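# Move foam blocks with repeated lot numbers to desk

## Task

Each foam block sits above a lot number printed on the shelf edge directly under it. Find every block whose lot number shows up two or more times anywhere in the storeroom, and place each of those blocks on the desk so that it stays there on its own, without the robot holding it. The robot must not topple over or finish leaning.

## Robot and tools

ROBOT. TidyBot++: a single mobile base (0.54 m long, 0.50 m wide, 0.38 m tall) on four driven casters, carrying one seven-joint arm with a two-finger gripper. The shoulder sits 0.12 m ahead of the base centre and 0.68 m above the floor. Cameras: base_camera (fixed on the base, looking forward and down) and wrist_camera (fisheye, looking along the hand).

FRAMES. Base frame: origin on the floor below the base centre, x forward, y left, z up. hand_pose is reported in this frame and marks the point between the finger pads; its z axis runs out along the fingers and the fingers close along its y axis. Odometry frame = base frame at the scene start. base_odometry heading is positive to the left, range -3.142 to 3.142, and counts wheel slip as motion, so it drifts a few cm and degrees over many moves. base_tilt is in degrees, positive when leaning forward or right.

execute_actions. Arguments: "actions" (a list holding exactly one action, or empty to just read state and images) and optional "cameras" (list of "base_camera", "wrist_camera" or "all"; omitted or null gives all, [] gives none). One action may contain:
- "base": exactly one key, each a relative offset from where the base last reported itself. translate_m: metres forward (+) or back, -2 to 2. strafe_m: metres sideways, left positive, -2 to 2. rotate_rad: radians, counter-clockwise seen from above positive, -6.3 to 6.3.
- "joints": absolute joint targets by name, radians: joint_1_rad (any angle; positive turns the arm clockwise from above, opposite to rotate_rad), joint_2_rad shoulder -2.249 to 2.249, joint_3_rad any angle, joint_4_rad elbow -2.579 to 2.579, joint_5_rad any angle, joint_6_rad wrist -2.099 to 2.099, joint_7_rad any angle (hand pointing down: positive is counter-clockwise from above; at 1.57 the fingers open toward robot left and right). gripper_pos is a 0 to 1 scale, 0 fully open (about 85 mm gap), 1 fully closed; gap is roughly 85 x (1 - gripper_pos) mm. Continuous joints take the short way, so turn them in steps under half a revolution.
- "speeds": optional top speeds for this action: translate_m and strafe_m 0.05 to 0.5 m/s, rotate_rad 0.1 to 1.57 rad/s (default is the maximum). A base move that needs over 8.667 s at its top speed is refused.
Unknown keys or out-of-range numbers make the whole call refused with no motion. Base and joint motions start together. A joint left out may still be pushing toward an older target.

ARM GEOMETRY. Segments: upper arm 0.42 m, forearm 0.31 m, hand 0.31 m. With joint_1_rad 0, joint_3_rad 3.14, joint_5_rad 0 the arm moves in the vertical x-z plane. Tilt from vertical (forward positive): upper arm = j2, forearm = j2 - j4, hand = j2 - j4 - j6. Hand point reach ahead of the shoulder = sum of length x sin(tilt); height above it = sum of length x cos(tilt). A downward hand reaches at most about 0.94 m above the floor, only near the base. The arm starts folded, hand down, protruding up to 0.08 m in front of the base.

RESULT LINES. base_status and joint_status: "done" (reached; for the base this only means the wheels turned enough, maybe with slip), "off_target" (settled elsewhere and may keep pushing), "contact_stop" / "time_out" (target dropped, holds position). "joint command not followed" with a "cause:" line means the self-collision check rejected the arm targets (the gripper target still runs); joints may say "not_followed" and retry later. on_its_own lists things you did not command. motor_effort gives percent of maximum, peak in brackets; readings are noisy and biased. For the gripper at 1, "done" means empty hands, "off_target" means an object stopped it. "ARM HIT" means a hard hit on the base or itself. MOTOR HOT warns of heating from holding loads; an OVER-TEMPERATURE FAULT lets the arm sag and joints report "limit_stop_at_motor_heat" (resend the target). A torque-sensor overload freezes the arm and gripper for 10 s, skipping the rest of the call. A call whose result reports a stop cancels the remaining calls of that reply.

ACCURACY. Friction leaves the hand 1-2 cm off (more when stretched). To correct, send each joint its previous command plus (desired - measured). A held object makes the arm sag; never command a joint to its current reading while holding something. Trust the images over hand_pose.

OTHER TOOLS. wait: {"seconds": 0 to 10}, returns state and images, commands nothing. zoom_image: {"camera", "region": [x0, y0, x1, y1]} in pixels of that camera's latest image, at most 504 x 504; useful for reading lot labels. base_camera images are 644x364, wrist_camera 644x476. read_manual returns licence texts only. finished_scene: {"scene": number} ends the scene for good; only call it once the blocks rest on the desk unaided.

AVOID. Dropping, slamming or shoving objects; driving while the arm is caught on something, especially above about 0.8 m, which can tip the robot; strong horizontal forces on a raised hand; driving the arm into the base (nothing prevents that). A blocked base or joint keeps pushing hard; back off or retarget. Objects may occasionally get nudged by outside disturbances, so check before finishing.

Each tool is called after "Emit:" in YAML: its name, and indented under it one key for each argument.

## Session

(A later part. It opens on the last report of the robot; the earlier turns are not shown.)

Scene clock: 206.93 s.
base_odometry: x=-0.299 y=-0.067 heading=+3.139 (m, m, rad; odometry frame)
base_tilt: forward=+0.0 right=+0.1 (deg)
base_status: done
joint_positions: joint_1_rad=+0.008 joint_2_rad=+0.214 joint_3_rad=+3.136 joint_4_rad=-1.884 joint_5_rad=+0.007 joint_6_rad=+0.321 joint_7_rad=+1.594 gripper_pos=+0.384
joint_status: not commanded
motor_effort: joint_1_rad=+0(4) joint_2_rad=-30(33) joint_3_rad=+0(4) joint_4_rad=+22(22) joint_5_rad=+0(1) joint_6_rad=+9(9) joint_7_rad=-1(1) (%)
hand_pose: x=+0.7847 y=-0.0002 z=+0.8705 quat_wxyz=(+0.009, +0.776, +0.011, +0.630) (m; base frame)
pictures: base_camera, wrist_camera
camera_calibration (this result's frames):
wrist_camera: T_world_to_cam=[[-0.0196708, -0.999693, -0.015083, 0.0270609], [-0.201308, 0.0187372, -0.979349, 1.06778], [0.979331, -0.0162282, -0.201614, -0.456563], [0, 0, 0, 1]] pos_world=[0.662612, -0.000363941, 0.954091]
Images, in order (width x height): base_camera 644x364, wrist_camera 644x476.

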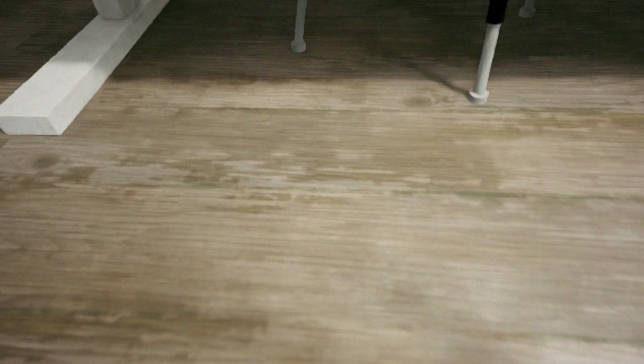

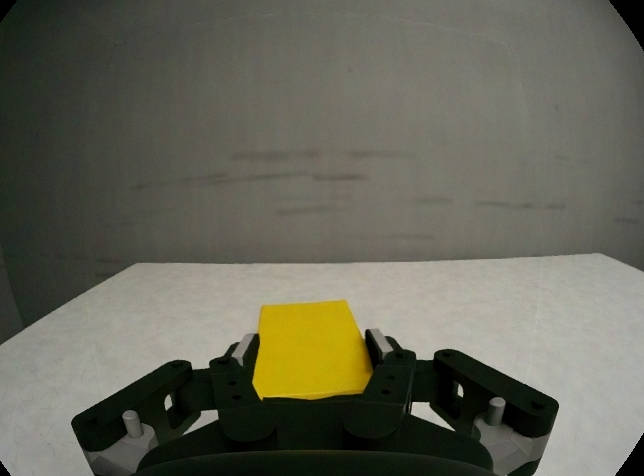

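Emit:
execute_actions:
  actions:
    - {"joints":{"joint_2_rad":0.41,"joint_6_rad":0.45}}
  cameras: []

Emit:
execute_actions:
  actions:
    - {"joints":{"gripper_pos":0}}
  cameras: []

Emit:
execute_actions:
  actions:
    - {"base":{"translate_m":-0.3}}
  cameras: ["wrist_camera"]

Emit:
execute_actions:
  actions:
    - {"base":{"strafe_m":1.0},"joints":{"joint_2_rad":-1.0,"joint_4_rad":-2.5,"joint_6_rad":-0.55}}
  cameras: []

Emit:
execute_actions:
  actions:
    - {"base":{"rotate_rad":3.14}}

Scene clock: 218.17 s.
base_odometry: x=-0.299 y=-0.067 heading=+3.140 (m, m, rad; odometry frame)
base_tilt: forward=+0.1 right=+0.0 (deg)
base_status: not commanded
joint_positions: joint_1_rad=+0.008 joint_2_rad=+0.392 joint_3_rad=+3.136 joint_4_rad=-1.886 joint_5_rad=+0.007 joint_6_rad=+0.435 joint_7_rad=+1.594 gripper_pos=+0.384
joint_status: all done
motor_effort: joint_1_rad=+0(0) joint_2_rad=-34(38) joint_3_rad=+0(0) joint_4_rad=+19(22) joint_5_rad=+0(0) joint_6_rad=+8(8) joint_7_rad=-1(0) (%)
hand_pose: x=+0.8186 y=-0.0002 z=+0.7831 quat_wxyz=(+0.008, +0.796, +0.011, +0.605) (m; base frame)
pictures: none
No camera images: the call's "cameras" was empty. Leave "cameras" out to get every camera's image.

Scene clock: 219.27 s.
base_odometry: x=-0.299 y=-0.067 heading=+3.140 (m, m, rad; odometry frame)
base_tilt: forward=-0.1 right=+0.1 (deg)
base_status: not commanded
joint_positions: joint_1_rad=+0.008 joint_2_rad=+0.392 joint_3_rad=+3.136 joint_4_rad=-1.886 joint_5_rad=+0.007 joint_6_rad=+0.435 joint_7_rad=+1.594 gripper_pos=+0.000
joint_status: all done
motor_effort: joint_1_rad=+0(0) joint_2_rad=-34(34) joint_3_rad=-1(0) joint_4_rad=+19(20) joint_5_rad=+0(0) joint_6_rad=+8(9) joint_7_rad=-1(1) (%)
hand_pose: x=+0.8186 y=-0.0002 z=+0.7831 quat_wxyz=(+0.008, +0.796, +0.011, +0.605) (m; base frame)
pictures: none
No camera images: the call's "cameras" was empty. Leave "cameras" out to get every camera's image.

Scene clock: 221.17 s.
base_odometry: x=+0.001 y=-0.068 heading=+3.139 (m, m, rad; odometry frame)
base_tilt: forward=+0.0 right=+0.1 (deg)
base_status: done
joint_positions: joint_1_rad=+0.008 joint_2_rad=+0.395 joint_3_rad=+3.136 joint_4_rad=-1.887 joint_5_rad=+0.007 joint_6_rad=+0.435 joint_7_rad=+1.594 gripper_pos=+0.000
joint_status: not commanded
motor_effort: joint_1_rad=+0(1) joint_2_rad=-34(38) joint_3_rad=+0(0) joint_4_rad=+19(20) joint_5_rad=+0(0) joint_6_rad=+8(9) joint_7_rad=-1(0) (%)
hand_pose: x=+0.8185 y=-0.0002 z=+0.7800 quat_wxyz=(+0.008, +0.798, +0.011, +0.603) (m; base frame)
pictures: wrist_camera
camera_calibration (this result's frames):
wrist_camera: T_world_to_cam=[[-0.0202558, -0.999678, -0.0153135, 0.0269575], [-0.268162, 0.0201878, -0.963162, 1.0281], [0.963161, -0.0154032, -0.268485, -0.442586], [0, 0, 0, 1]] pos_world=[0.702526, -0.000623542, 0.871816]
Images, in order (width x height): wrist_camera 644x476.

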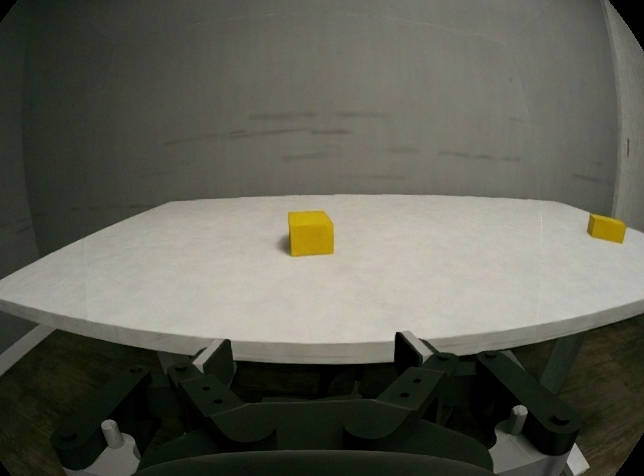

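Scene clock: 224.50 s.
base_odometry: x=-0.001 y=-1.068 heading=+3.139 (m, m, rad; odometry frame)
base_tilt: forward=+0.0 right=+0.0 (deg)
base_status: done
joint_positions: joint_1_rad=+0.008 joint_2_rad=-0.983 joint_3_rad=+3.136 joint_4_rad=-2.480 joint_5_rad=+0.007 joint_6_rad=-0.527 joint_7_rad=+1.594 gripper_pos=+0.000
joint_status: all done
motor_effort: joint_1_rad=+0(6) joint_2_rad=+9(38) joint_3_rad=+1(4) joint_4_rad=+23(23) joint_5_rad=+0(1) joint_6_rad=+8(8) joint_7_rad=-1(0) (%)
hand_pose: x=+0.3623 y=-0.0005 z=+0.8021 quat_wxyz=(+0.012, +0.848, +0.010, +0.530) (m; base frame)
pictures: none
No camera images: the call's "cameras" was empty. Leave "cameras" out to get every camera's image.

Scene clock: 227.77 s.
base_odometry: x=-0.001 y=-1.068 heading=-0.005 (m, m, rad; odometry frame)
base_tilt: forward=+0.0 right=+0.0 (deg)
base_status: done
joint_positions: joint_1_rad=+0.008 joint_2_rad=-0.983 joint_3_rad=+3.136 joint_4_rad=-2.480 joint_5_rad=+0.007 joint_6_rad=-0.527 joint_7_rad=+1.594 gripper_pos=+0.000
joint_status: not commanded
motor_effort: joint_1_rad=+0(1) joint_2_rad=+9(10) joint_3_rad=+1(1) joint_4_rad=+23(24) joint_5_rad=+0(0) joint_6_rad=+8(8) joint_7_rad=-1(1) (%)
hand_pose: x=+0.3623 y=-0.0005 z=+0.8022 quat_wxyz=(+0.012, +0.848, +0.010, +0.530) (m; base frame)
pictures: base_camera, wrist_camera
camera_calibration (this result's frames):
wrist_camera: T_world_to_cam=[[-0.0301955, -0.99954, -0.00300124, 0.0115287], [-0.43317, 0.0157917, -0.901174, 0.937161], [0.900806, -0.0259113, -0.433447, 0.157687], [0, 0, 0, 1]] pos_world=[0.264252, 0.000809942, 0.912928]
Images, in order (width x height): base_camera 644x364, wrist_camera 644x476.

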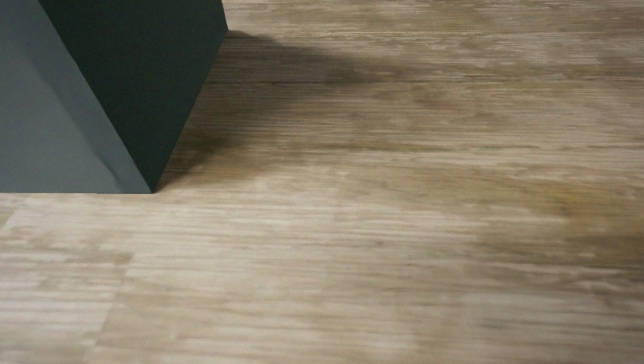

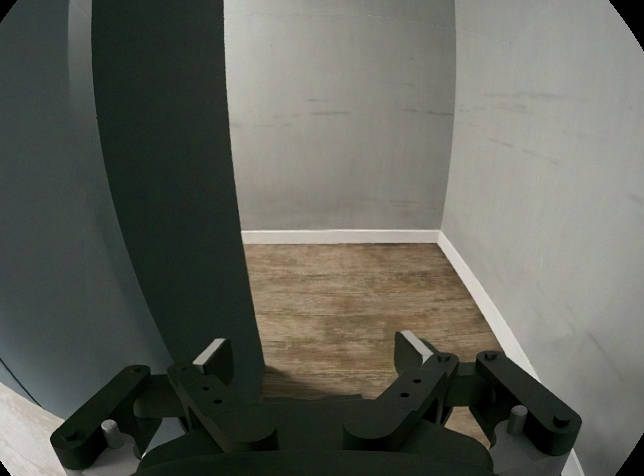

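Emit:
execute_actions:
  actions:
    - {"base":{"strafe_m":-0.3}}
  cameras: []

Emit:
execute_actions:
  actions:
    - {"base":{"translate_m":1.5}}
  cameras: ["base_camera"]

Emit:
execute_actions:
  actions:
    - {"base":{"rotate_rad":3.14}}

Scene clock: 232.33 s.
base_odometry: x=-0.002 y=-1.368 heading=-0.004 (m, m, rad; odometry frame)
base_tilt: forward=-0.1 right=+0.1 (deg)
base_status: done
joint_positions: joint_1_rad=+0.008 joint_2_rad=-0.983 joint_3_rad=+3.136 joint_4_rad=-2.480 joint_5_rad=+0.007 joint_6_rad=-0.527 joint_7_rad=+1.594 gripper_pos=+0.000
joint_status: not commanded
motor_effort: joint_1_rad=+0(1) joint_2_rad=+9(9) joint_3_rad=+1(2) joint_4_rad=+23(23) joint_5_rad=+0(1) joint_6_rad=+8(8) joint_7_rad=-1(1) (%)
hand_pose: x=+0.3623 y=-0.0005 z=+0.8022 quat_wxyz=(+0.012, +0.848, +0.010, +0.530) (m; base frame)
pictures: none
No camera images: the call's "cameras" was empty. Leave "cameras" out to get every camera's image.

Scene clock: 236.67 s.
base_odometry: x=+1.498 y=-1.375 heading=-0.005 (m, m, rad; odometry frame)
base_tilt: forward=+0.0 right=+0.1 (deg)
base_status: done
joint_positions: joint_1_rad=+0.008 joint_2_rad=-0.985 joint_3_rad=+3.136 joint_4_rad=-2.480 joint_5_rad=+0.007 joint_6_rad=-0.527 joint_7_rad=+1.594 gripper_pos=+0.000
joint_status: not commanded
motor_effort: joint_1_rad=+0(0) joint_2_rad=+9(12) joint_3_rad=+0(1) joint_4_rad=+23(24) joint_5_rad=+0(0) joint_6_rad=+8(8) joint_7_rad=-1(1) (%)
hand_pose: x=+0.3619 y=-0.0005 z=+0.8021 quat_wxyz=(+0.012, +0.848, +0.010, +0.531) (m; base frame)
pictures: base_camera
Images, in order (width x height): base_camera 644x364.

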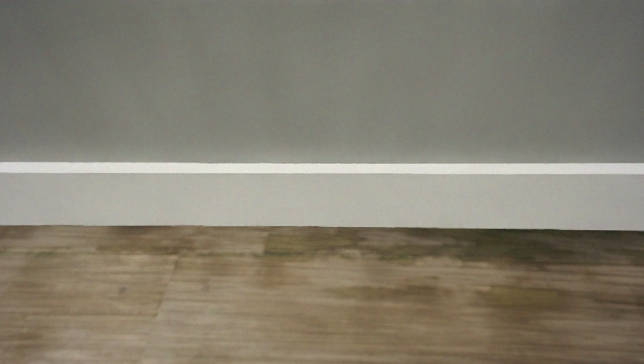

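Scene clock: 239.97 s.
base_odometry: x=+1.498 y=-1.375 heading=+3.134 (m, m, rad; odometry frame)
base_tilt: forward=+0.0 right=+0.1 (deg)
base_status: done
joint_positions: joint_1_rad=+0.008 joint_2_rad=-0.985 joint_3_rad=+3.136 joint_4_rad=-2.481 joint_5_rad=+0.007 joint_6_rad=-0.527 joint_7_rad=+1.594 gripper_pos=+0.000
joint_status: not commanded
motor_effort: joint_1_rad=+0(1) joint_2_rad=+9(10) joint_3_rad=+1(1) joint_4_rad=+23(24) joint_5_rad=+0(1) joint_6_rad=+8(8) joint_7_rad=-1(1) (%)
hand_pose: x=+0.3619 y=-0.0005 z=+0.8020 quat_wxyz=(+0.012, +0.848, +0.010, +0.530) (m; base frame)
pictures: base_camera, wrist_camera
camera_calibration (this result's frames):
wrist_camera: T_world_to_cam=[[-0.0302056, -0.999539, -0.00301049, 0.0115247], [-0.432631, 0.0157889, -0.901433, 0.936845], [0.901065, -0.0259259, -0.432909, 0.157494], [0, 0, 0, 1]] pos_world=[0.263745, 0.000810832, 0.912718]
Images, in order (width x height): base_camera 644x364, wrist_camera 644x476.

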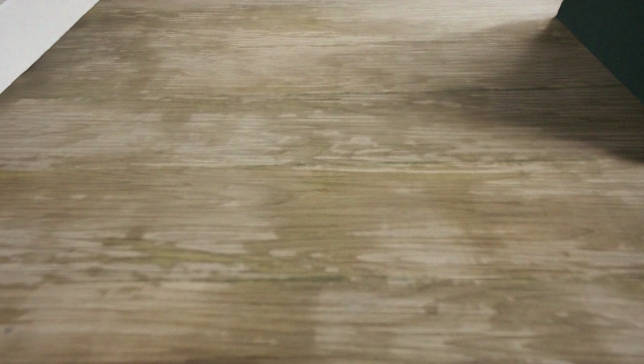

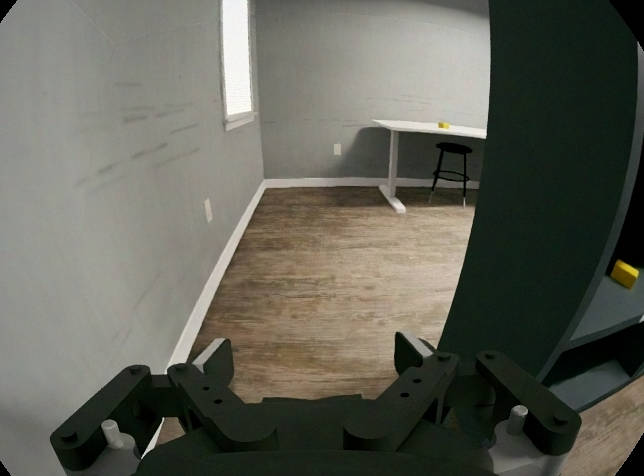

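Wall 0.47 behind; back 0.11.

Emit:
execute_actions:
  actions:
    - {"base":{"translate_m":-0.11}}
  cameras: []

Emit:
execute_actions:
  actions:
    - {"base":{"strafe_m":-0.95}}

Emit:
execute_actions:
  actions:
    - {"base":{"strafe_m":-0.95}}

Scene clock: 245.33 s.
base_odometry: x=+1.608 y=-1.376 heading=+3.135 (m, m, rad; odometry frame)
base_tilt: forward=-0.1 right=+0.1 (deg)
base_status: done
joint_positions: joint_1_rad=+0.008 joint_2_rad=-0.989 joint_3_rad=+3.136 joint_4_rad=-2.481 joint_5_rad=+0.007 joint_6_rad=-0.528 joint_7_rad=+1.594 gripper_pos=+0.000
joint_status: not commanded
motor_effort: joint_1_rad=+0(0) joint_2_rad=+9(11) joint_3_rad=+1(1) joint_4_rad=+23(24) joint_5_rad=+0(0) joint_6_rad=+8(8) joint_7_rad=-1(1) (%)
hand_pose: x=+0.3613 y=-0.0005 z=+0.8028 quat_wxyz=(+0.012, +0.847, +0.010, +0.532) (m; base frame)
pictures: none
No camera images: the call's "cameras" was empty. Leave "cameras" out to get every camera's image.

Scene clock: 248.57 s.
base_odometry: x=+1.615 y=-0.426 heading=+3.135 (m, m, rad; odometry frame)
base_tilt: forward=+0.1 right=+0.1 (deg)
base_status: done
joint_positions: joint_1_rad=+0.008 joint_2_rad=-0.989 joint_3_rad=+3.136 joint_4_rad=-2.481 joint_5_rad=+0.007 joint_6_rad=-0.528 joint_7_rad=+1.594 gripper_pos=+0.000
joint_status: not commanded
motor_effort: joint_1_rad=+0(1) joint_2_rad=+9(9) joint_3_rad=+1(2) joint_4_rad=+23(24) joint_5_rad=+0(1) joint_6_rad=+8(8) joint_7_rad=-1(1) (%)
hand_pose: x=+0.3612 y=-0.0005 z=+0.8026 quat_wxyz=(+0.012, +0.847, +0.010, +0.532) (m; base frame)
pictures: base_camera, wrist_camera
camera_calibration (this result's frames):
wrist_camera: T_world_to_cam=[[-0.0302026, -0.999539, -0.00308479, 0.0115674], [-0.429465, 0.0157636, -0.902946, 0.937208], [0.902578, -0.0259465, -0.429743, 0.155284], [0, 0, 0, 1]] pos_world=[0.262691, 0.000817318, 0.913017]
Images, in order (width x height): base_camera 644x364, wrist_camera 644x476.

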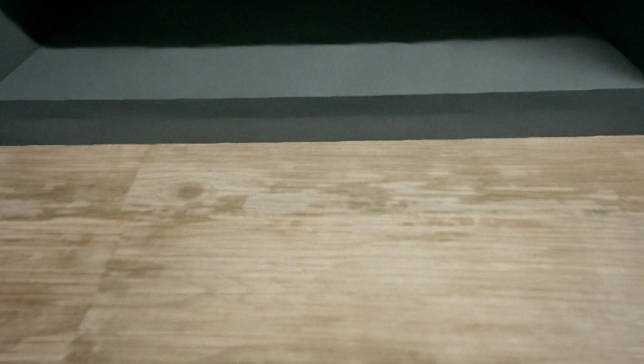

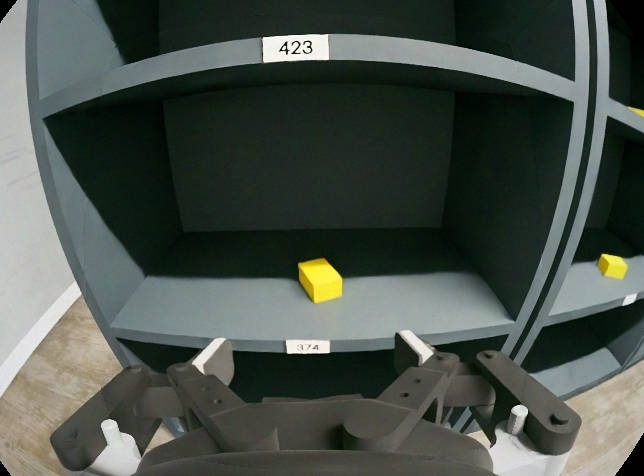

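Scene clock: 251.80 s.
base_odometry: x=+1.621 y=+0.524 heading=+3.135 (m, m, rad; odometry frame)
base_tilt: forward=+0.0 right=+0.1 (deg)
base_status: done
joint_positions: joint_1_rad=+0.008 joint_2_rad=-0.989 joint_3_rad=+3.136 joint_4_rad=-2.481 joint_5_rad=+0.007 joint_6_rad=-0.528 joint_7_rad=+1.594 gripper_pos=+0.000
joint_status: not commanded
motor_effort: joint_1_rad=+0(1) joint_2_rad=+9(10) joint_3_rad=+1(1) joint_4_rad=+23(24) joint_5_rad=+0(1) joint_6_rad=+8(8) joint_7_rad=-1(1) (%)
hand_pose: x=+0.3612 y=-0.0005 z=+0.8026 quat_wxyz=(+0.012, +0.847, +0.010, +0.532) (m; base frame)
pictures: base_camera, wrist_camera
camera_calibration (this result's frames):
wrist_camera: T_world_to_cam=[[-0.0302024, -0.999539, -0.00308478, 0.0115674], [-0.429465, 0.0157635, -0.902946, 0.937208], [0.902578, -0.0259463, -0.429743, 0.155284], [0, 0, 0, 1]] pos_world=[0.262691, 0.000817375, 0.913017]
Images, in order (width x height): base_camera 644x364, wrist_camera 644x476.

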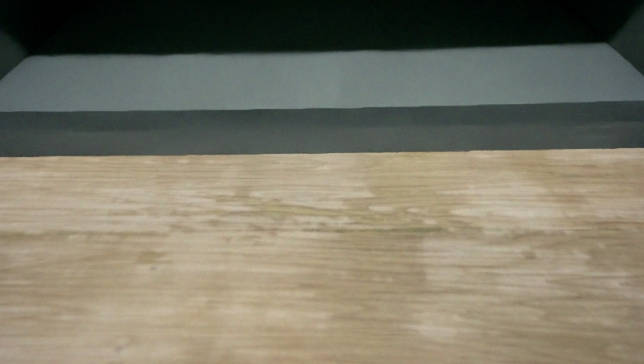

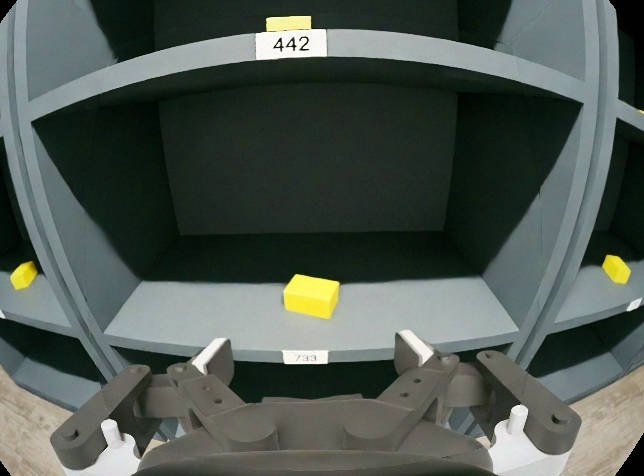

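Emit:
execute_actions:
  actions:
    - {"base":{"strafe_m":-0.95}}

Emit:
execute_actions:
  actions:
    - {"base":{"strafe_m":-0.7}}

Scene clock: 258.10 s.
base_odometry: x=+1.628 y=+1.475 heading=+3.135 (m, m, rad; odometry frame)
base_tilt: forward=+0.0 right=+0.1 (deg)
base_status: done
joint_positions: joint_1_rad=+0.008 joint_2_rad=-0.989 joint_3_rad=+3.136 joint_4_rad=-2.481 joint_5_rad=+0.007 joint_6_rad=-0.528 joint_7_rad=+1.594 gripper_pos=+0.000
joint_status: not commanded
motor_effort: joint_1_rad=+0(1) joint_2_rad=+10(10) joint_3_rad=+1(2) joint_4_rad=+23(24) joint_5_rad=+0(0) joint_6_rad=+8(8) joint_7_rad=-1(1) (%)
hand_pose: x=+0.3612 y=-0.0005 z=+0.8026 quat_wxyz=(+0.012, +0.847, +0.010, +0.532) (m; base frame)
pictures: base_camera, wrist_camera
camera_calibration (this result's frames):
wrist_camera: T_world_to_cam=[[-0.0302024, -0.999539, -0.00308475, 0.0115673], [-0.429465, 0.0157635, -0.902946, 0.937208], [0.902578, -0.0259464, -0.429743, 0.155284], [0, 0, 0, 1]] pos_world=[0.262691, 0.000817368, 0.913017]
Images, in order (width x height): base_camera 644x364, wrist_camera 644x476.

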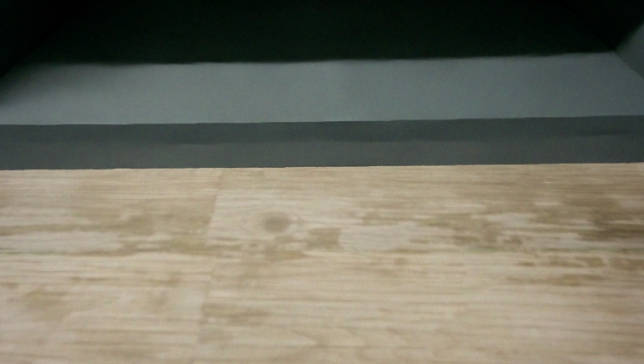

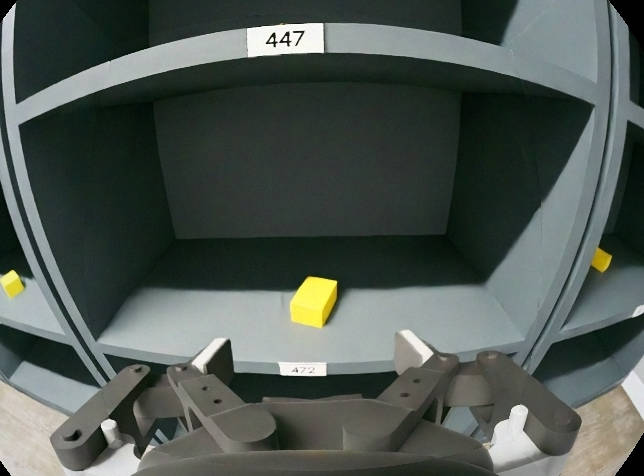

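Scene clock: 260.83 s.
base_odometry: x=+1.633 y=+2.175 heading=+3.135 (m, m, rad; odometry frame)
base_tilt: forward=+0.0 right=+0.1 (deg)
base_status: done
joint_positions: joint_1_rad=+0.008 joint_2_rad=-0.989 joint_3_rad=+3.136 joint_4_rad=-2.481 joint_5_rad=+0.007 joint_6_rad=-0.528 joint_7_rad=+1.594 gripper_pos=+0.000
joint_status: not commanded
motor_effort: joint_1_rad=+0(1) joint_2_rad=+9(10) joint_3_rad=+0(1) joint_4_rad=+23(24) joint_5_rad=+0(0) joint_6_rad=+8(8) joint_7_rad=-1(1) (%)
hand_pose: x=+0.3612 y=-0.0005 z=+0.8026 quat_wxyz=(+0.012, +0.847, +0.010, +0.532) (m; base frame)
pictures: base_camera, wrist_camera
camera_calibration (this result's frames):
wrist_camera: T_world_to_cam=[[-0.0302025, -0.999539, -0.00308474, 0.0115673], [-0.429465, 0.0157635, -0.902946, 0.937209], [0.902578, -0.0259464, -0.429743, 0.155284], [0, 0, 0, 1]] pos_world=[0.262691, 0.000817335, 0.913017]
Images, in order (width x height): base_camera 644x364, wrist_camera 644x476.

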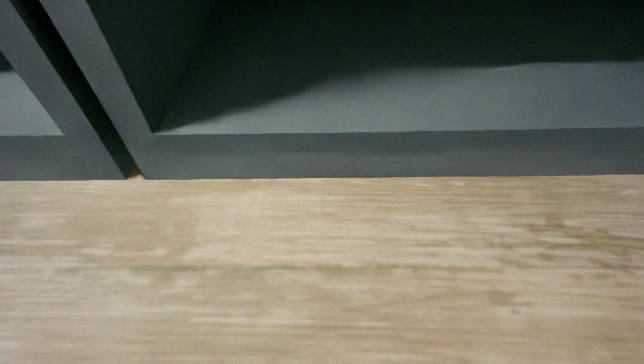

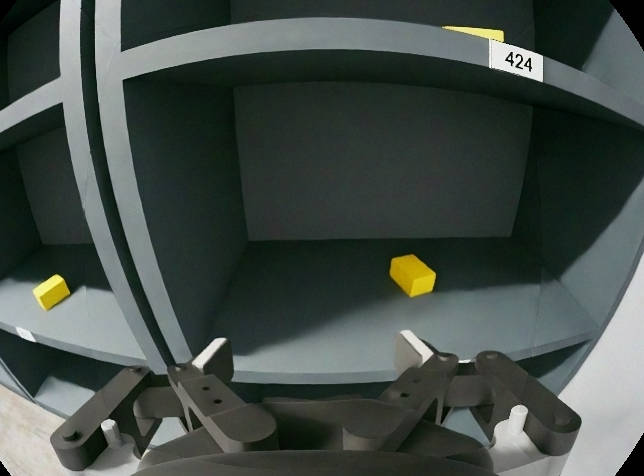

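Emit:
execute_actions:
  actions:
    - {"joints":{"joint_6_rad":-0.75,"joint_1_rad":0.25}}
  cameras: ["wrist_camera"]

Scene clock: 264.20 s.
base_odometry: x=+1.633 y=+2.175 heading=+3.135 (m, m, rad; odometry frame)
base_tilt: forward=+0.0 right=+0.1 (deg)
base_status: not commanded
joint_positions: joint_1_rad=+0.227 joint_2_rad=-0.989 joint_3_rad=+3.136 joint_4_rad=-2.481 joint_5_rad=+0.007 joint_6_rad=-0.726 joint_7_rad=+1.594 gripper_pos=+0.000
joint_status: all done
motor_effort: joint_1_rad=+0(1) joint_2_rad=+10(10) joint_3_rad=+1(1) joint_4_rad=+23(23) joint_5_rad=+0(0) joint_6_rad=+7(8) joint_7_rad=-1(1) (%)
hand_pose: x=+0.3239 y=-0.0465 z=+0.7500 quat_wxyz=(+0.060, +0.891, -0.088, +0.442) (m; base frame)
pictures: wrist_camera
camera_calibration (this result's frames):
wrist_camera: T_world_to_cam=[[-0.24909, -0.968478, 0.00199807, 0.0327579], [-0.580651, 0.14769, -0.800644, 0.852787], [0.775112, -0.200593, -0.599136, 0.325375], [0, 0, 0, 1]] pos_world=[0.251129, -0.028955, 0.877657]
Images, in order (width x height): wrist_camera 644x476.

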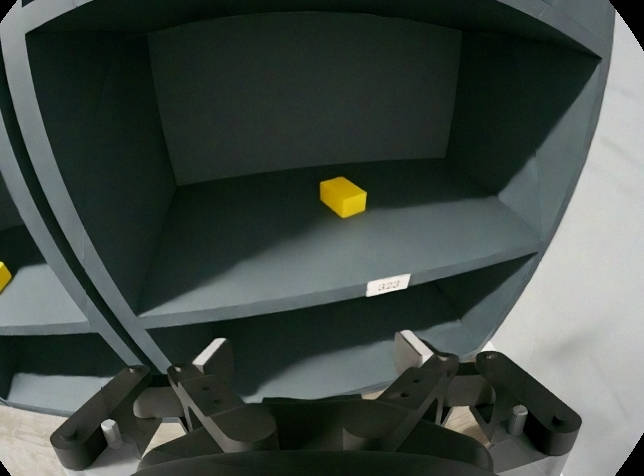

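Emit:
zoom_image:
  camera: "wrist_camera"
  region: [350,260,430,310]

Region (350, 260, 430, 310) of wrist_camera's 644x476 image, scaled by 6.300; it fills the top 315 rows of this view, and the rest is white.

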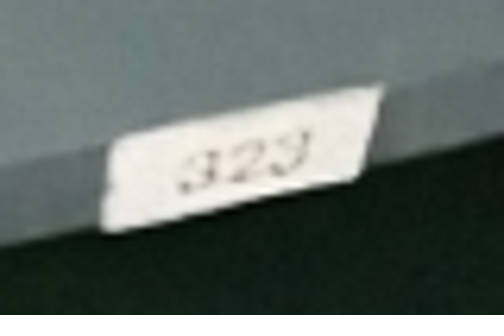

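Emit:
execute_actions:
  actions:
    - {"base":{"strafe_m":1.3},"joints":{"joint_1_rad":-0.02}}
  cameras: []

Emit:
execute_actions:
  actions:
    - {"base":{"strafe_m":1.3}}
  cameras: []

Emit:
execute_actions:
  actions:
    - {"joints":{"joint_2_rad":-0.63,"joint_4_rad":-1.73,"joint_6_rad":-0.75}}

Scene clock: 276.40 s.
base_odometry: x=+1.624 y=+0.875 heading=+3.135 (m, m, rad; odometry frame)
base_tilt: forward=+0.0 right=+0.0 (deg)
base_status: done
joint_positions: joint_1_rad=-0.001 joint_2_rad=-0.990 joint_3_rad=+3.136 joint_4_rad=-2.482 joint_5_rad=+0.007 joint_6_rad=-0.728 joint_7_rad=+1.594 gripper_pos=+0.000
joint_status: all done
motor_effort: joint_1_rad=+0(0) joint_2_rad=+10(11) joint_3_rad=+1(3) joint_4_rad=+23(23) joint_5_rad=+0(0) joint_6_rad=+7(7) joint_7_rad=-1(1) (%)
hand_pose: x=+0.3285 y=+0.0012 z=+0.7491 quat_wxyz=(+0.009, +0.896, +0.015, +0.445) (m; base frame)
pictures: none
No camera images: the call's "cameras" was empty. Leave "cameras" out to get every camera's image.

Scene clock: 280.33 s.
base_odometry: x=+1.616 y=-0.425 heading=+3.135 (m, m, rad; odometry frame)
base_tilt: forward=-0.1 right=+0.1 (deg)
base_status: done
joint_positions: joint_1_rad=-0.002 joint_2_rad=-0.990 joint_3_rad=+3.136 joint_4_rad=-2.482 joint_5_rad=+0.007 joint_6_rad=-0.728 joint_7_rad=+1.594 gripper_pos=+0.000
joint_status: not commanded
motor_effort: joint_1_rad=+0(1) joint_2_rad=+10(10) joint_3_rad=+0(1) joint_4_rad=+23(23) joint_5_rad=+0(1) joint_6_rad=+7(7) joint_7_rad=-1(0) (%)
hand_pose: x=+0.3285 y=+0.0012 z=+0.7491 quat_wxyz=(+0.009, +0.896, +0.015, +0.445) (m; base frame)
pictures: none
No camera images: the call's "cameras" was empty. Leave "cameras" out to get every camera's image.

Scene clock: 282.37 s.
base_odometry: x=+1.616 y=-0.425 heading=+3.135 (m, m, rad; odometry frame)
base_tilt: forward=+0.0 right=+0.1 (deg)
base_status: not commanded
joint_positions: joint_1_rad=-0.002 joint_2_rad=-0.652 joint_3_rad=+3.136 joint_4_rad=-1.748 joint_5_rad=+0.007 joint_6_rad=-0.728 joint_7_rad=+1.594 gripper_pos=+0.000
joint_status: all done
motor_effort: joint_1_rad=+0(0) joint_2_rad=+1(11) joint_3_rad=+1(2) joint_4_rad=+22(25) joint_5_rad=+0(1) joint_6_rad=+9(8) joint_7_rad=+0(0) (%)
hand_pose: x=+0.4447 y=+0.0031 z=+1.0817 quat_wxyz=(+0.010, +0.791, +0.013, +0.612) (m; base frame)
pictures: base_camera, wrist_camera
camera_calibration (this result's frames):
wrist_camera: T_world_to_cam=[[-0.0184057, -0.999785, -0.0095115, 0.0202587], [-0.24643, 0.0137559, -0.969063, 1.21511], [0.968986, -0.0154924, -0.24663, -0.0276819], [0, 0, 0, 1]] pos_world=[0.326636, 0.00311049, 1.17088]
Images, in order (width x height): base_camera 644x364, wrist_camera 644x476.

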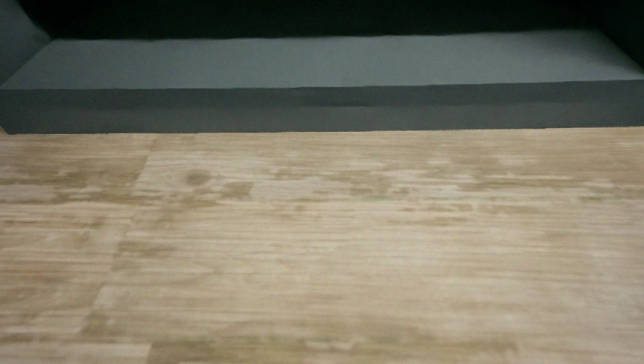

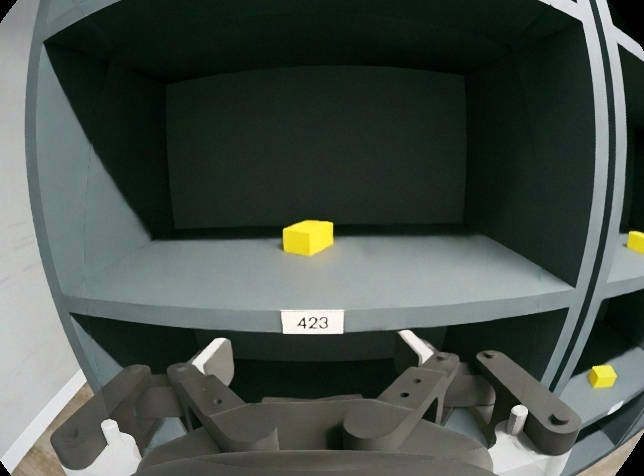

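Emit:
execute_actions:
  actions:
    - {"base":{"translate_m":0.13}}
  cameras: []

Emit:
execute_actions:
  actions:
    - {"base":{"strafe_m":0.395}}
  cameras: []

Emit:
execute_actions:
  actions:
    - {"base":{"rotate_rad":-0.5},"speeds":{"rotate_rad":0.6}}
  cameras: ["wrist_camera"]

Emit:
execute_actions:
  actions:
    - {"joints":{"joint_2_rad":-0.18,"joint_4_rad":-1.655,"joint_6_rad":-0.3}}

Scene clock: 289.90 s.
base_odometry: x=+1.486 y=-0.425 heading=+3.135 (m, m, rad; odometry frame)
base_tilt: forward=-0.1 right=+0.0 (deg)
base_status: done
joint_positions: joint_1_rad=-0.002 joint_2_rad=-0.636 joint_3_rad=+3.136 joint_4_rad=-1.747 joint_5_rad=+0.007 joint_6_rad=-0.728 joint_7_rad=+1.594 gripper_pos=+0.000
joint_status: not commanded
motor_effort: joint_1_rad=+0(0) joint_2_rad=+0(4) joint_3_rad=+0(1) joint_4_rad=+22(23) joint_5_rad=+0(0) joint_6_rad=+9(9) joint_7_rad=-1(1) (%)
hand_pose: x=+0.4510 y=+0.0032 z=+1.0768 quat_wxyz=(+0.010, +0.796, +0.013, +0.606) (m; base frame)
pictures: none
No camera images: the call's "cameras" was empty. Leave "cameras" out to get every camera's image.

Scene clock: 291.97 s.
base_odometry: x=+1.483 y=-0.820 heading=+3.135 (m, m, rad; odometry frame)
base_tilt: forward=+0.0 right=+0.1 (deg)
base_status: done
joint_positions: joint_1_rad=-0.002 joint_2_rad=-0.636 joint_3_rad=+3.135 joint_4_rad=-1.747 joint_5_rad=+0.007 joint_6_rad=-0.729 joint_7_rad=+1.594 gripper_pos=+0.000
joint_status: not commanded
motor_effort: joint_1_rad=+0(1) joint_2_rad=+1(2) joint_3_rad=-1(3) joint_4_rad=+22(22) joint_5_rad=+0(1) joint_6_rad=+9(9) joint_7_rad=-1(1) (%)
hand_pose: x=+0.4510 y=+0.0039 z=+1.0769 quat_wxyz=(+0.010, +0.796, +0.014, +0.606) (m; base frame)
pictures: none
No camera images: the call's "cameras" was empty. Leave "cameras" out to get every camera's image.

Scene clock: 293.47 s.
base_odometry: x=+1.483 y=-0.820 heading=+2.636 (m, m, rad; odometry frame)
base_tilt: forward=-0.1 right=+0.1 (deg)
base_status: done
joint_positions: joint_1_rad=-0.002 joint_2_rad=-0.636 joint_3_rad=+3.135 joint_4_rad=-1.747 joint_5_rad=+0.007 joint_6_rad=-0.729 joint_7_rad=+1.594 gripper_pos=+0.000
joint_status: not commanded
motor_effort: joint_1_rad=+0(1) joint_2_rad=+1(3) joint_3_rad=+1(2) joint_4_rad=+22(24) joint_5_rad=+0(1) joint_6_rad=+8(8) joint_7_rad=-1(1) (%)
hand_pose: x=+0.4509 y=+0.0039 z=+1.0769 quat_wxyz=(+0.010, +0.796, +0.014, +0.606) (m; base frame)
pictures: wrist_camera
camera_calibration (this result's frames):
wrist_camera: T_world_to_cam=[[-0.0172433, -0.999816, -0.00838953, 0.0193616], [-0.261692, 0.0126112, -0.965069, 1.21456], [0.964997, -0.0144455, -0.261861, -0.0167327], [0, 0, 0, 1]] pos_world=[0.33432, 0.00379928, 1.16791]
Images, in order (width x height): wrist_camera 644x476.

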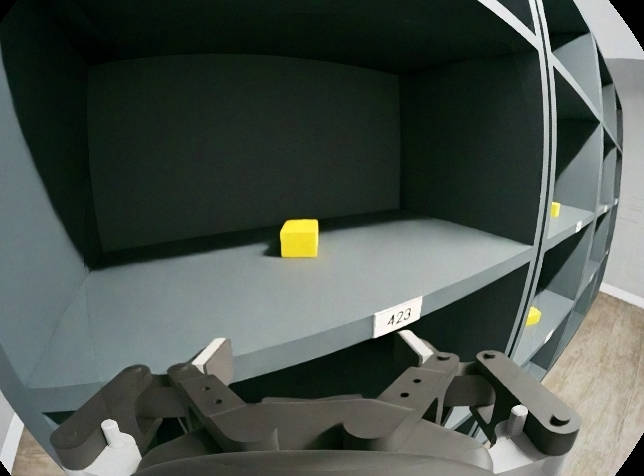

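Scene clock: 295.27 s.
base_odometry: x=+1.483 y=-0.820 heading=+2.636 (m, m, rad; odometry frame)
base_tilt: forward=+0.0 right=+0.0 (deg)
base_status: not commanded
joint_positions: joint_1_rad=-0.002 joint_2_rad=-0.187 joint_3_rad=+3.135 joint_4_rad=-1.678 joint_5_rad=+0.007 joint_6_rad=-0.325 joint_7_rad=+1.594 gripper_pos=+0.000
joint_status: all done
motor_effort: joint_1_rad=+0(0) joint_2_rad=-17(18) joint_3_rad=+0(1) joint_4_rad=+24(23) joint_5_rad=-1(0) joint_6_rad=+8(9) joint_7_rad=-1(0) (%)
hand_pose: x=+0.6562 y=+0.0056 z=+1.0445 quat_wxyz=(+0.008, +0.788, +0.015, +0.615) (m; base frame)
pictures: base_camera, wrist_camera
camera_calibration (this result's frames):
wrist_camera: T_world_to_cam=[[-0.0130846, -0.999854, -0.0109658, 0.0243257], [-0.238879, 0.0137749, -0.970952, 1.22816], [0.970961, -0.010085, -0.239025, -0.25103], [0, 0, 0, 1]] pos_world=[0.53744, 0.00487275, 1.13275]
Images, in order (width x height): base_camera 644x364, wrist_camera 644x476.

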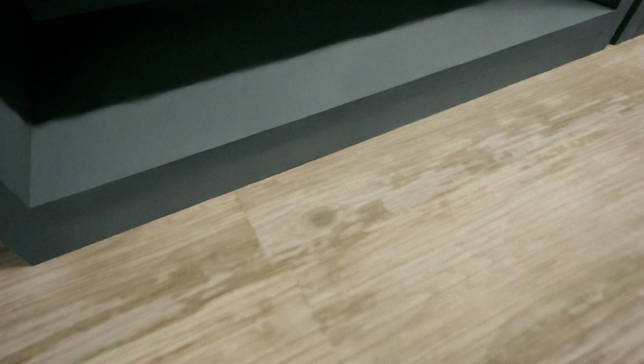

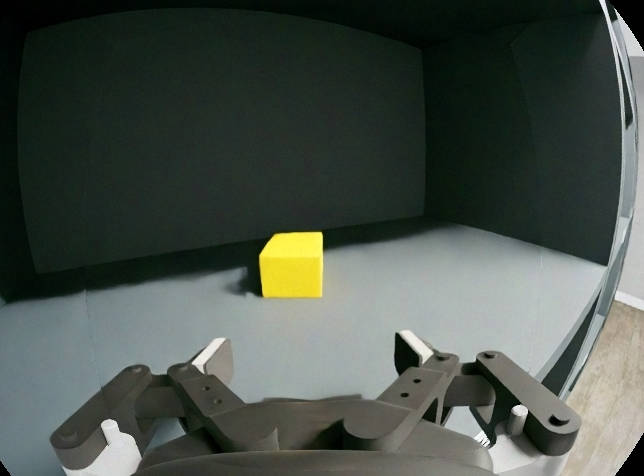

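Emit:
execute_actions:
  actions:
    - {"base":{"strafe_m":0.015},"speeds":{"strafe_m":0.05},"joints":{"joint_2_rad":0.01,"joint_4_rad":-1.5,"joint_6_rad":-0.29}}
  cameras: ["wrist_camera"]

Emit:
execute_actions:
  actions:
    - {"base":{"translate_m":0.095},"speeds":{"translate_m":0.08}}

Scene clock: 302.63 s.
base_odometry: x=+1.476 y=-0.833 heading=+2.635 (m, m, rad; odometry frame)
base_tilt: forward=+0.0 right=+0.0 (deg)
base_status: done
joint_positions: joint_1_rad=-0.002 joint_2_rad=+0.003 joint_3_rad=+3.135 joint_4_rad=-1.521 joint_5_rad=+0.007 joint_6_rad=-0.314 joint_7_rad=+1.594 gripper_pos=+0.000
joint_status: all done
motor_effort: joint_1_rad=+0(2) joint_2_rad=-24(28) joint_3_rad=+0(2) joint_4_rad=+24(25) joint_5_rad=+0(1) joint_6_rad=+8(9) joint_7_rad=-1(1) (%)
hand_pose: x=+0.7343 y=+0.0063 z=+1.0355 quat_wxyz=(+0.007, +0.795, +0.015, +0.607) (m; base frame)
pictures: wrist_camera
camera_calibration (this result's frames):
wrist_camera: T_world_to_cam=[[-0.0125239, -0.999852, -0.0117811, 0.0263523], [-0.259318, 0.0146266, -0.965681, 1.24758], [0.965711, -0.00903907, -0.259463, -0.303993], [0, 0, 0, 1]] pos_world=[0.617419, 0.00535272, 1.1262]
Images, in order (width x height): wrist_camera 644x476.

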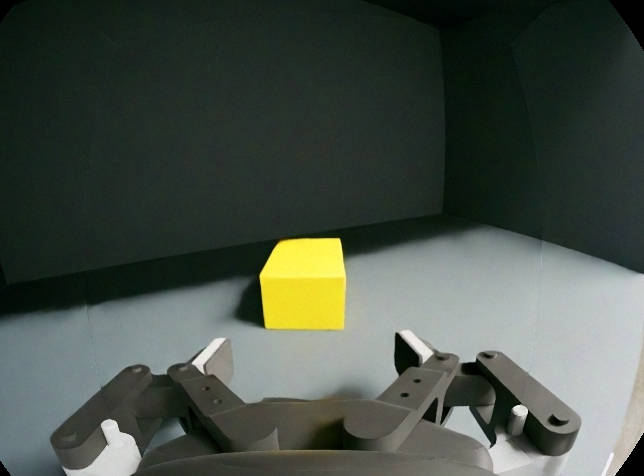

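Scene clock: 304.27 s.
base_odometry: x=+1.392 y=-0.787 heading=+2.634 (m, m, rad; odometry frame)
base_tilt: forward=-0.1 right=+0.1 (deg)
base_status: done
joint_positions: joint_1_rad=-0.002 joint_2_rad=+0.004 joint_3_rad=+3.135 joint_4_rad=-1.520 joint_5_rad=+0.007 joint_6_rad=-0.314 joint_7_rad=+1.594 gripper_pos=+0.000
joint_status: not commanded
motor_effort: joint_1_rad=+0(1) joint_2_rad=-24(28) joint_3_rad=+0(1) joint_4_rad=+23(25) joint_5_rad=+0(0) joint_6_rad=+8(9) joint_7_rad=+0(1) (%)
hand_pose: x=+0.7350 y=+0.0063 z=+1.0353 quat_wxyz=(+0.007, +0.795, +0.015, +0.607) (m; base frame)
pictures: base_camera, wrist_camera
camera_calibration (this result's frames):
wrist_camera: T_world_to_cam=[[-0.0125146, -0.999852, -0.0117967, 0.0263731], [-0.259085, 0.0146371, -0.965744, 1.24751], [0.965774, -0.00902952, -0.25923, -0.304994], [0, 0, 0, 1]] pos_world=[0.618096, 0.00535532, 1.12602]
Images, in order (width x height): base_camera 644x364, wrist_camera 644x476.

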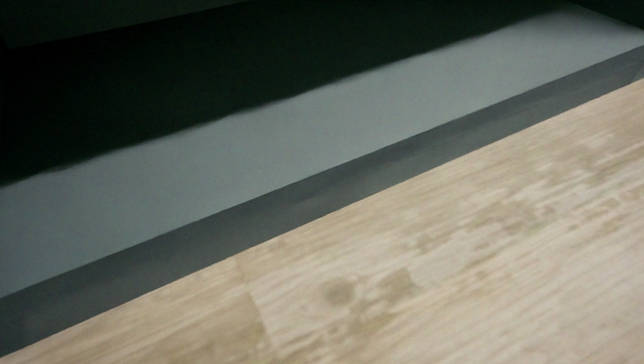

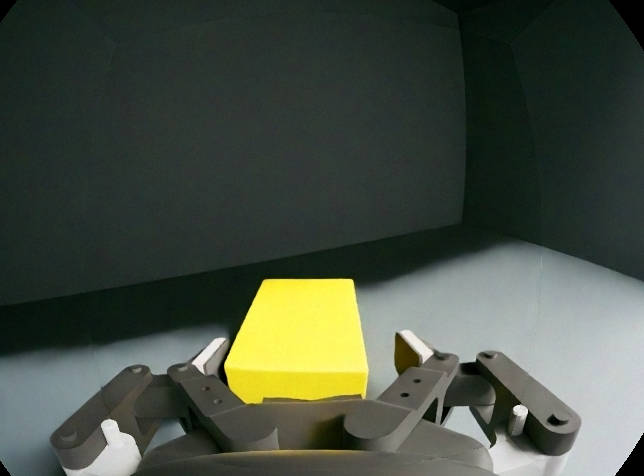

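Emit:
execute_actions:
  actions:
    - {"base":{"translate_m":0.015},"speeds":{"translate_m":0.05}}
  cameras: []

Emit:
execute_actions:
  actions:
    - {"joints":{"gripper_pos":1}}
  cameras: ["wrist_camera"]

Emit:
execute_actions:
  actions:
    - {"base":{"translate_m":-0.12},"joints":{"joint_6_rad":-0.15}}
  cameras: []

Emit:
execute_actions:
  actions:
    - {"joints":{"joint_2_rad":-0.7,"joint_4_rad":-1.73,"joint_6_rad":-0.7}}
  cameras: ["wrist_camera"]

Emit:
execute_actions:
  actions:
    - {"base":{"rotate_rad":0.5},"speeds":{"rotate_rad":0.6}}
  cameras: []

Emit:
execute_actions:
  actions:
    - {"base":{"strafe_m":0.55}}

Scene clock: 310.53 s.
base_odometry: x=+1.379 y=-0.780 heading=+2.634 (m, m, rad; odometry frame)
base_tilt: forward=+0.0 right=+0.1 (deg)
base_status: done
joint_positions: joint_1_rad=-0.002 joint_2_rad=+0.005 joint_3_rad=+3.135 joint_4_rad=-1.519 joint_5_rad=+0.007 joint_6_rad=-0.313 joint_7_rad=+1.594 gripper_pos=+0.000
joint_status: not commanded
motor_effort: joint_1_rad=+0(1) joint_2_rad=-25(27) joint_3_rad=+0(1) joint_4_rad=+24(25) joint_5_rad=+0(0) joint_6_rad=+8(9) joint_7_rad=-1(1) (%)
hand_pose: x=+0.7353 y=+0.0063 z=+1.0351 quat_wxyz=(+0.007, +0.795, +0.015, +0.607) (m; base frame)
pictures: none
No camera images: the call's "cameras" was empty. Leave "cameras" out to get every camera's image.

Scene clock: 311.63 s.
base_odometry: x=+1.379 y=-0.780 heading=+2.634 (m, m, rad; odometry frame)
base_tilt: forward=+0.0 right=+0.0 (deg)
base_status: not commanded
joint_positions: joint_1_rad=-0.002 joint_2_rad=+0.005 joint_3_rad=+3.135 joint_4_rad=-1.519 joint_5_rad=+0.007 joint_6_rad=-0.313 joint_7_rad=+1.594 gripper_pos=+0.370
joint_status: gripper_pos off_target (ended at +0.370, target +1.000)
motor_effort: joint_1_rad=+0(0) joint_2_rad=-25(25) joint_3_rad=+0(0) joint_4_rad=+24(24) joint_5_rad=+0(0) joint_6_rad=+9(9) joint_7_rad=-1(0) (%)
hand_pose: x=+0.7354 y=+0.0063 z=+1.0355 quat_wxyz=(+0.007, +0.795, +0.015, +0.607) (m; base frame)
pictures: wrist_camera
camera_calibration (this result's frames):
wrist_camera: T_world_to_cam=[[-0.0125053, -0.999852, -0.0118135, 0.0263928], [-0.258597, 0.0146464, -0.965874, 1.24752], [0.965904, -0.00902356, -0.258741, -0.305952], [0, 0, 0, 1]] pos_world=[0.618455, 0.00535648, 1.1261]
Images, in order (width x height): wrist_camera 644x476.

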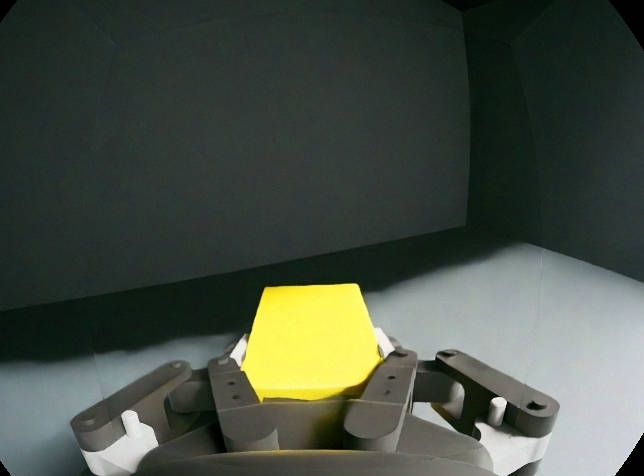

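Scene clock: 312.93 s.
base_odometry: x=+1.484 y=-0.838 heading=+2.634 (m, m, rad; odometry frame)
base_tilt: forward=+0.0 right=+0.1 (deg)
base_status: done
joint_positions: joint_1_rad=-0.003 joint_2_rad=+0.009 joint_3_rad=+3.135 joint_4_rad=-1.512 joint_5_rad=+0.007 joint_6_rad=-0.164 joint_7_rad=+1.594 gripper_pos=+0.370
joint_status: all done
motor_effort: joint_1_rad=+0(1) joint_2_rad=-26(28) joint_3_rad=+1(1) joint_4_rad=+25(26) joint_5_rad=+0(0) joint_6_rad=+9(10) joint_7_rad=-1(1) (%)
hand_pose: x=+0.7461 y=+0.0069 z=+1.0823 quat_wxyz=(+0.007, +0.746, +0.014, +0.665) (m; base frame)
pictures: none
No camera images: the call's "cameras" was empty. Leave "cameras" out to get every camera's image.

Scene clock: 314.90 s.
base_odometry: x=+1.484 y=-0.838 heading=+2.634 (m, m, rad; odometry frame)
base_tilt: forward=-0.1 right=+0.1 (deg)
base_status: not commanded
joint_positions: joint_1_rad=-0.003 joint_2_rad=-0.686 joint_3_rad=+3.135 joint_4_rad=-1.709 joint_5_rad=+0.007 joint_6_rad=-0.679 joint_7_rad=+1.594 gripper_pos=+0.370
joint_status: all done
motor_effort: joint_1_rad=+0(0) joint_2_rad=+3(27) joint_3_rad=+1(0) joint_4_rad=+22(25) joint_5_rad=+0(0) joint_6_rad=+9(9) joint_7_rad=-1(1) (%)
hand_pose: x=+0.4294 y=+0.0044 z=+1.1303 quat_wxyz=(+0.010, +0.752, +0.014, +0.659) (m; base frame)
pictures: wrist_camera
camera_calibration (this result's frames):
wrist_camera: T_world_to_cam=[[-0.0142566, -0.999836, -0.0111602, 0.0217946], [-0.126207, 0.0128714, -0.99192, 1.23263], [0.991901, -0.0127329, -0.12637, -0.146685], [0, 0, 0, 1]] pos_world=[0.301374, 0.00405765, 1.20438]
Images, in order (width x height): wrist_camera 644x476.

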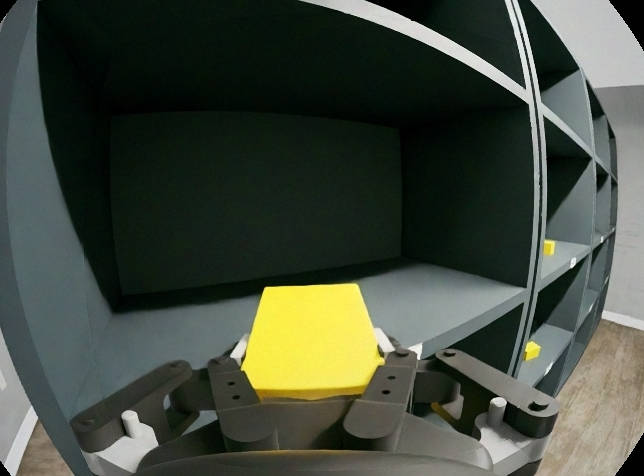

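Scene clock: 316.40 s.
base_odometry: x=+1.484 y=-0.838 heading=+3.133 (m, m, rad; odometry frame)
base_tilt: forward=+0.0 right=+0.1 (deg)
base_status: done
joint_positions: joint_1_rad=-0.003 joint_2_rad=-0.686 joint_3_rad=+3.135 joint_4_rad=-1.710 joint_5_rad=+0.007 joint_6_rad=-0.679 joint_7_rad=+1.594 gripper_pos=+0.370
joint_status: not commanded
motor_effort: joint_1_rad=+0(1) joint_2_rad=+3(3) joint_3_rad=+0(1) joint_4_rad=+22(22) joint_5_rad=+0(1) joint_6_rad=+9(9) joint_7_rad=-1(1) (%)
hand_pose: x=+0.4295 y=+0.0044 z=+1.1298 quat_wxyz=(+0.010, +0.752, +0.014, +0.659) (m; base frame)
pictures: none
No camera images: the call's "cameras" was empty. Leave "cameras" out to get every camera's image.

Scene clock: 318.83 s.
base_odometry: x=+1.480 y=-1.388 heading=+3.134 (m, m, rad; odometry frame)
base_tilt: forward=+0.0 right=+0.1 (deg)
base_status: done
joint_positions: joint_1_rad=-0.003 joint_2_rad=-0.686 joint_3_rad=+3.134 joint_4_rad=-1.710 joint_5_rad=+0.007 joint_6_rad=-0.679 joint_7_rad=+1.594 gripper_pos=+0.370
joint_status: not commanded
motor_effort: joint_1_rad=+0(0) joint_2_rad=+2(3) joint_3_rad=+1(3) joint_4_rad=+22(22) joint_5_rad=+0(1) joint_6_rad=+9(9) joint_7_rad=+0(1) (%)
hand_pose: x=+0.4295 y=+0.0046 z=+1.1298 quat_wxyz=(+0.010, +0.752, +0.014, +0.659) (m; base frame)
pictures: base_camera, wrist_camera
camera_calibration (this result's frames):
wrist_camera: T_world_to_cam=[[-0.0139922, -0.999842, -0.010931, 0.0215962], [-0.127166, 0.0126227, -0.991801, 1.23239], [0.991783, -0.0124875, -0.127323, -0.145722], [0, 0, 0, 1]] pos_world=[0.301545, 0.00421702, 1.20396]
Images, in order (width x height): base_camera 644x364, wrist_camera 644x476.

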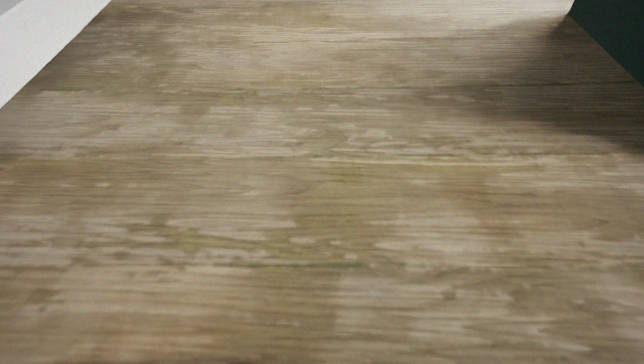

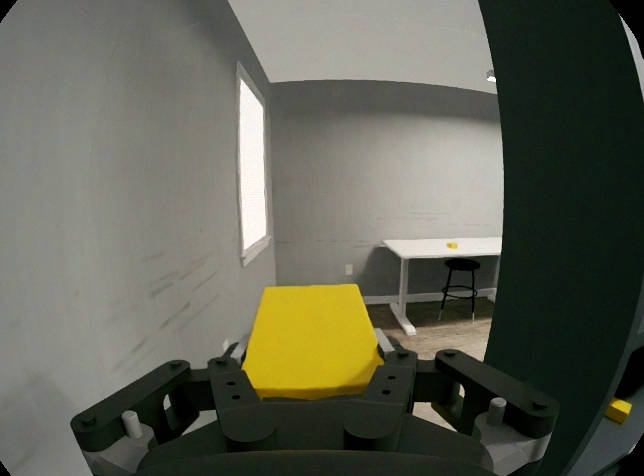

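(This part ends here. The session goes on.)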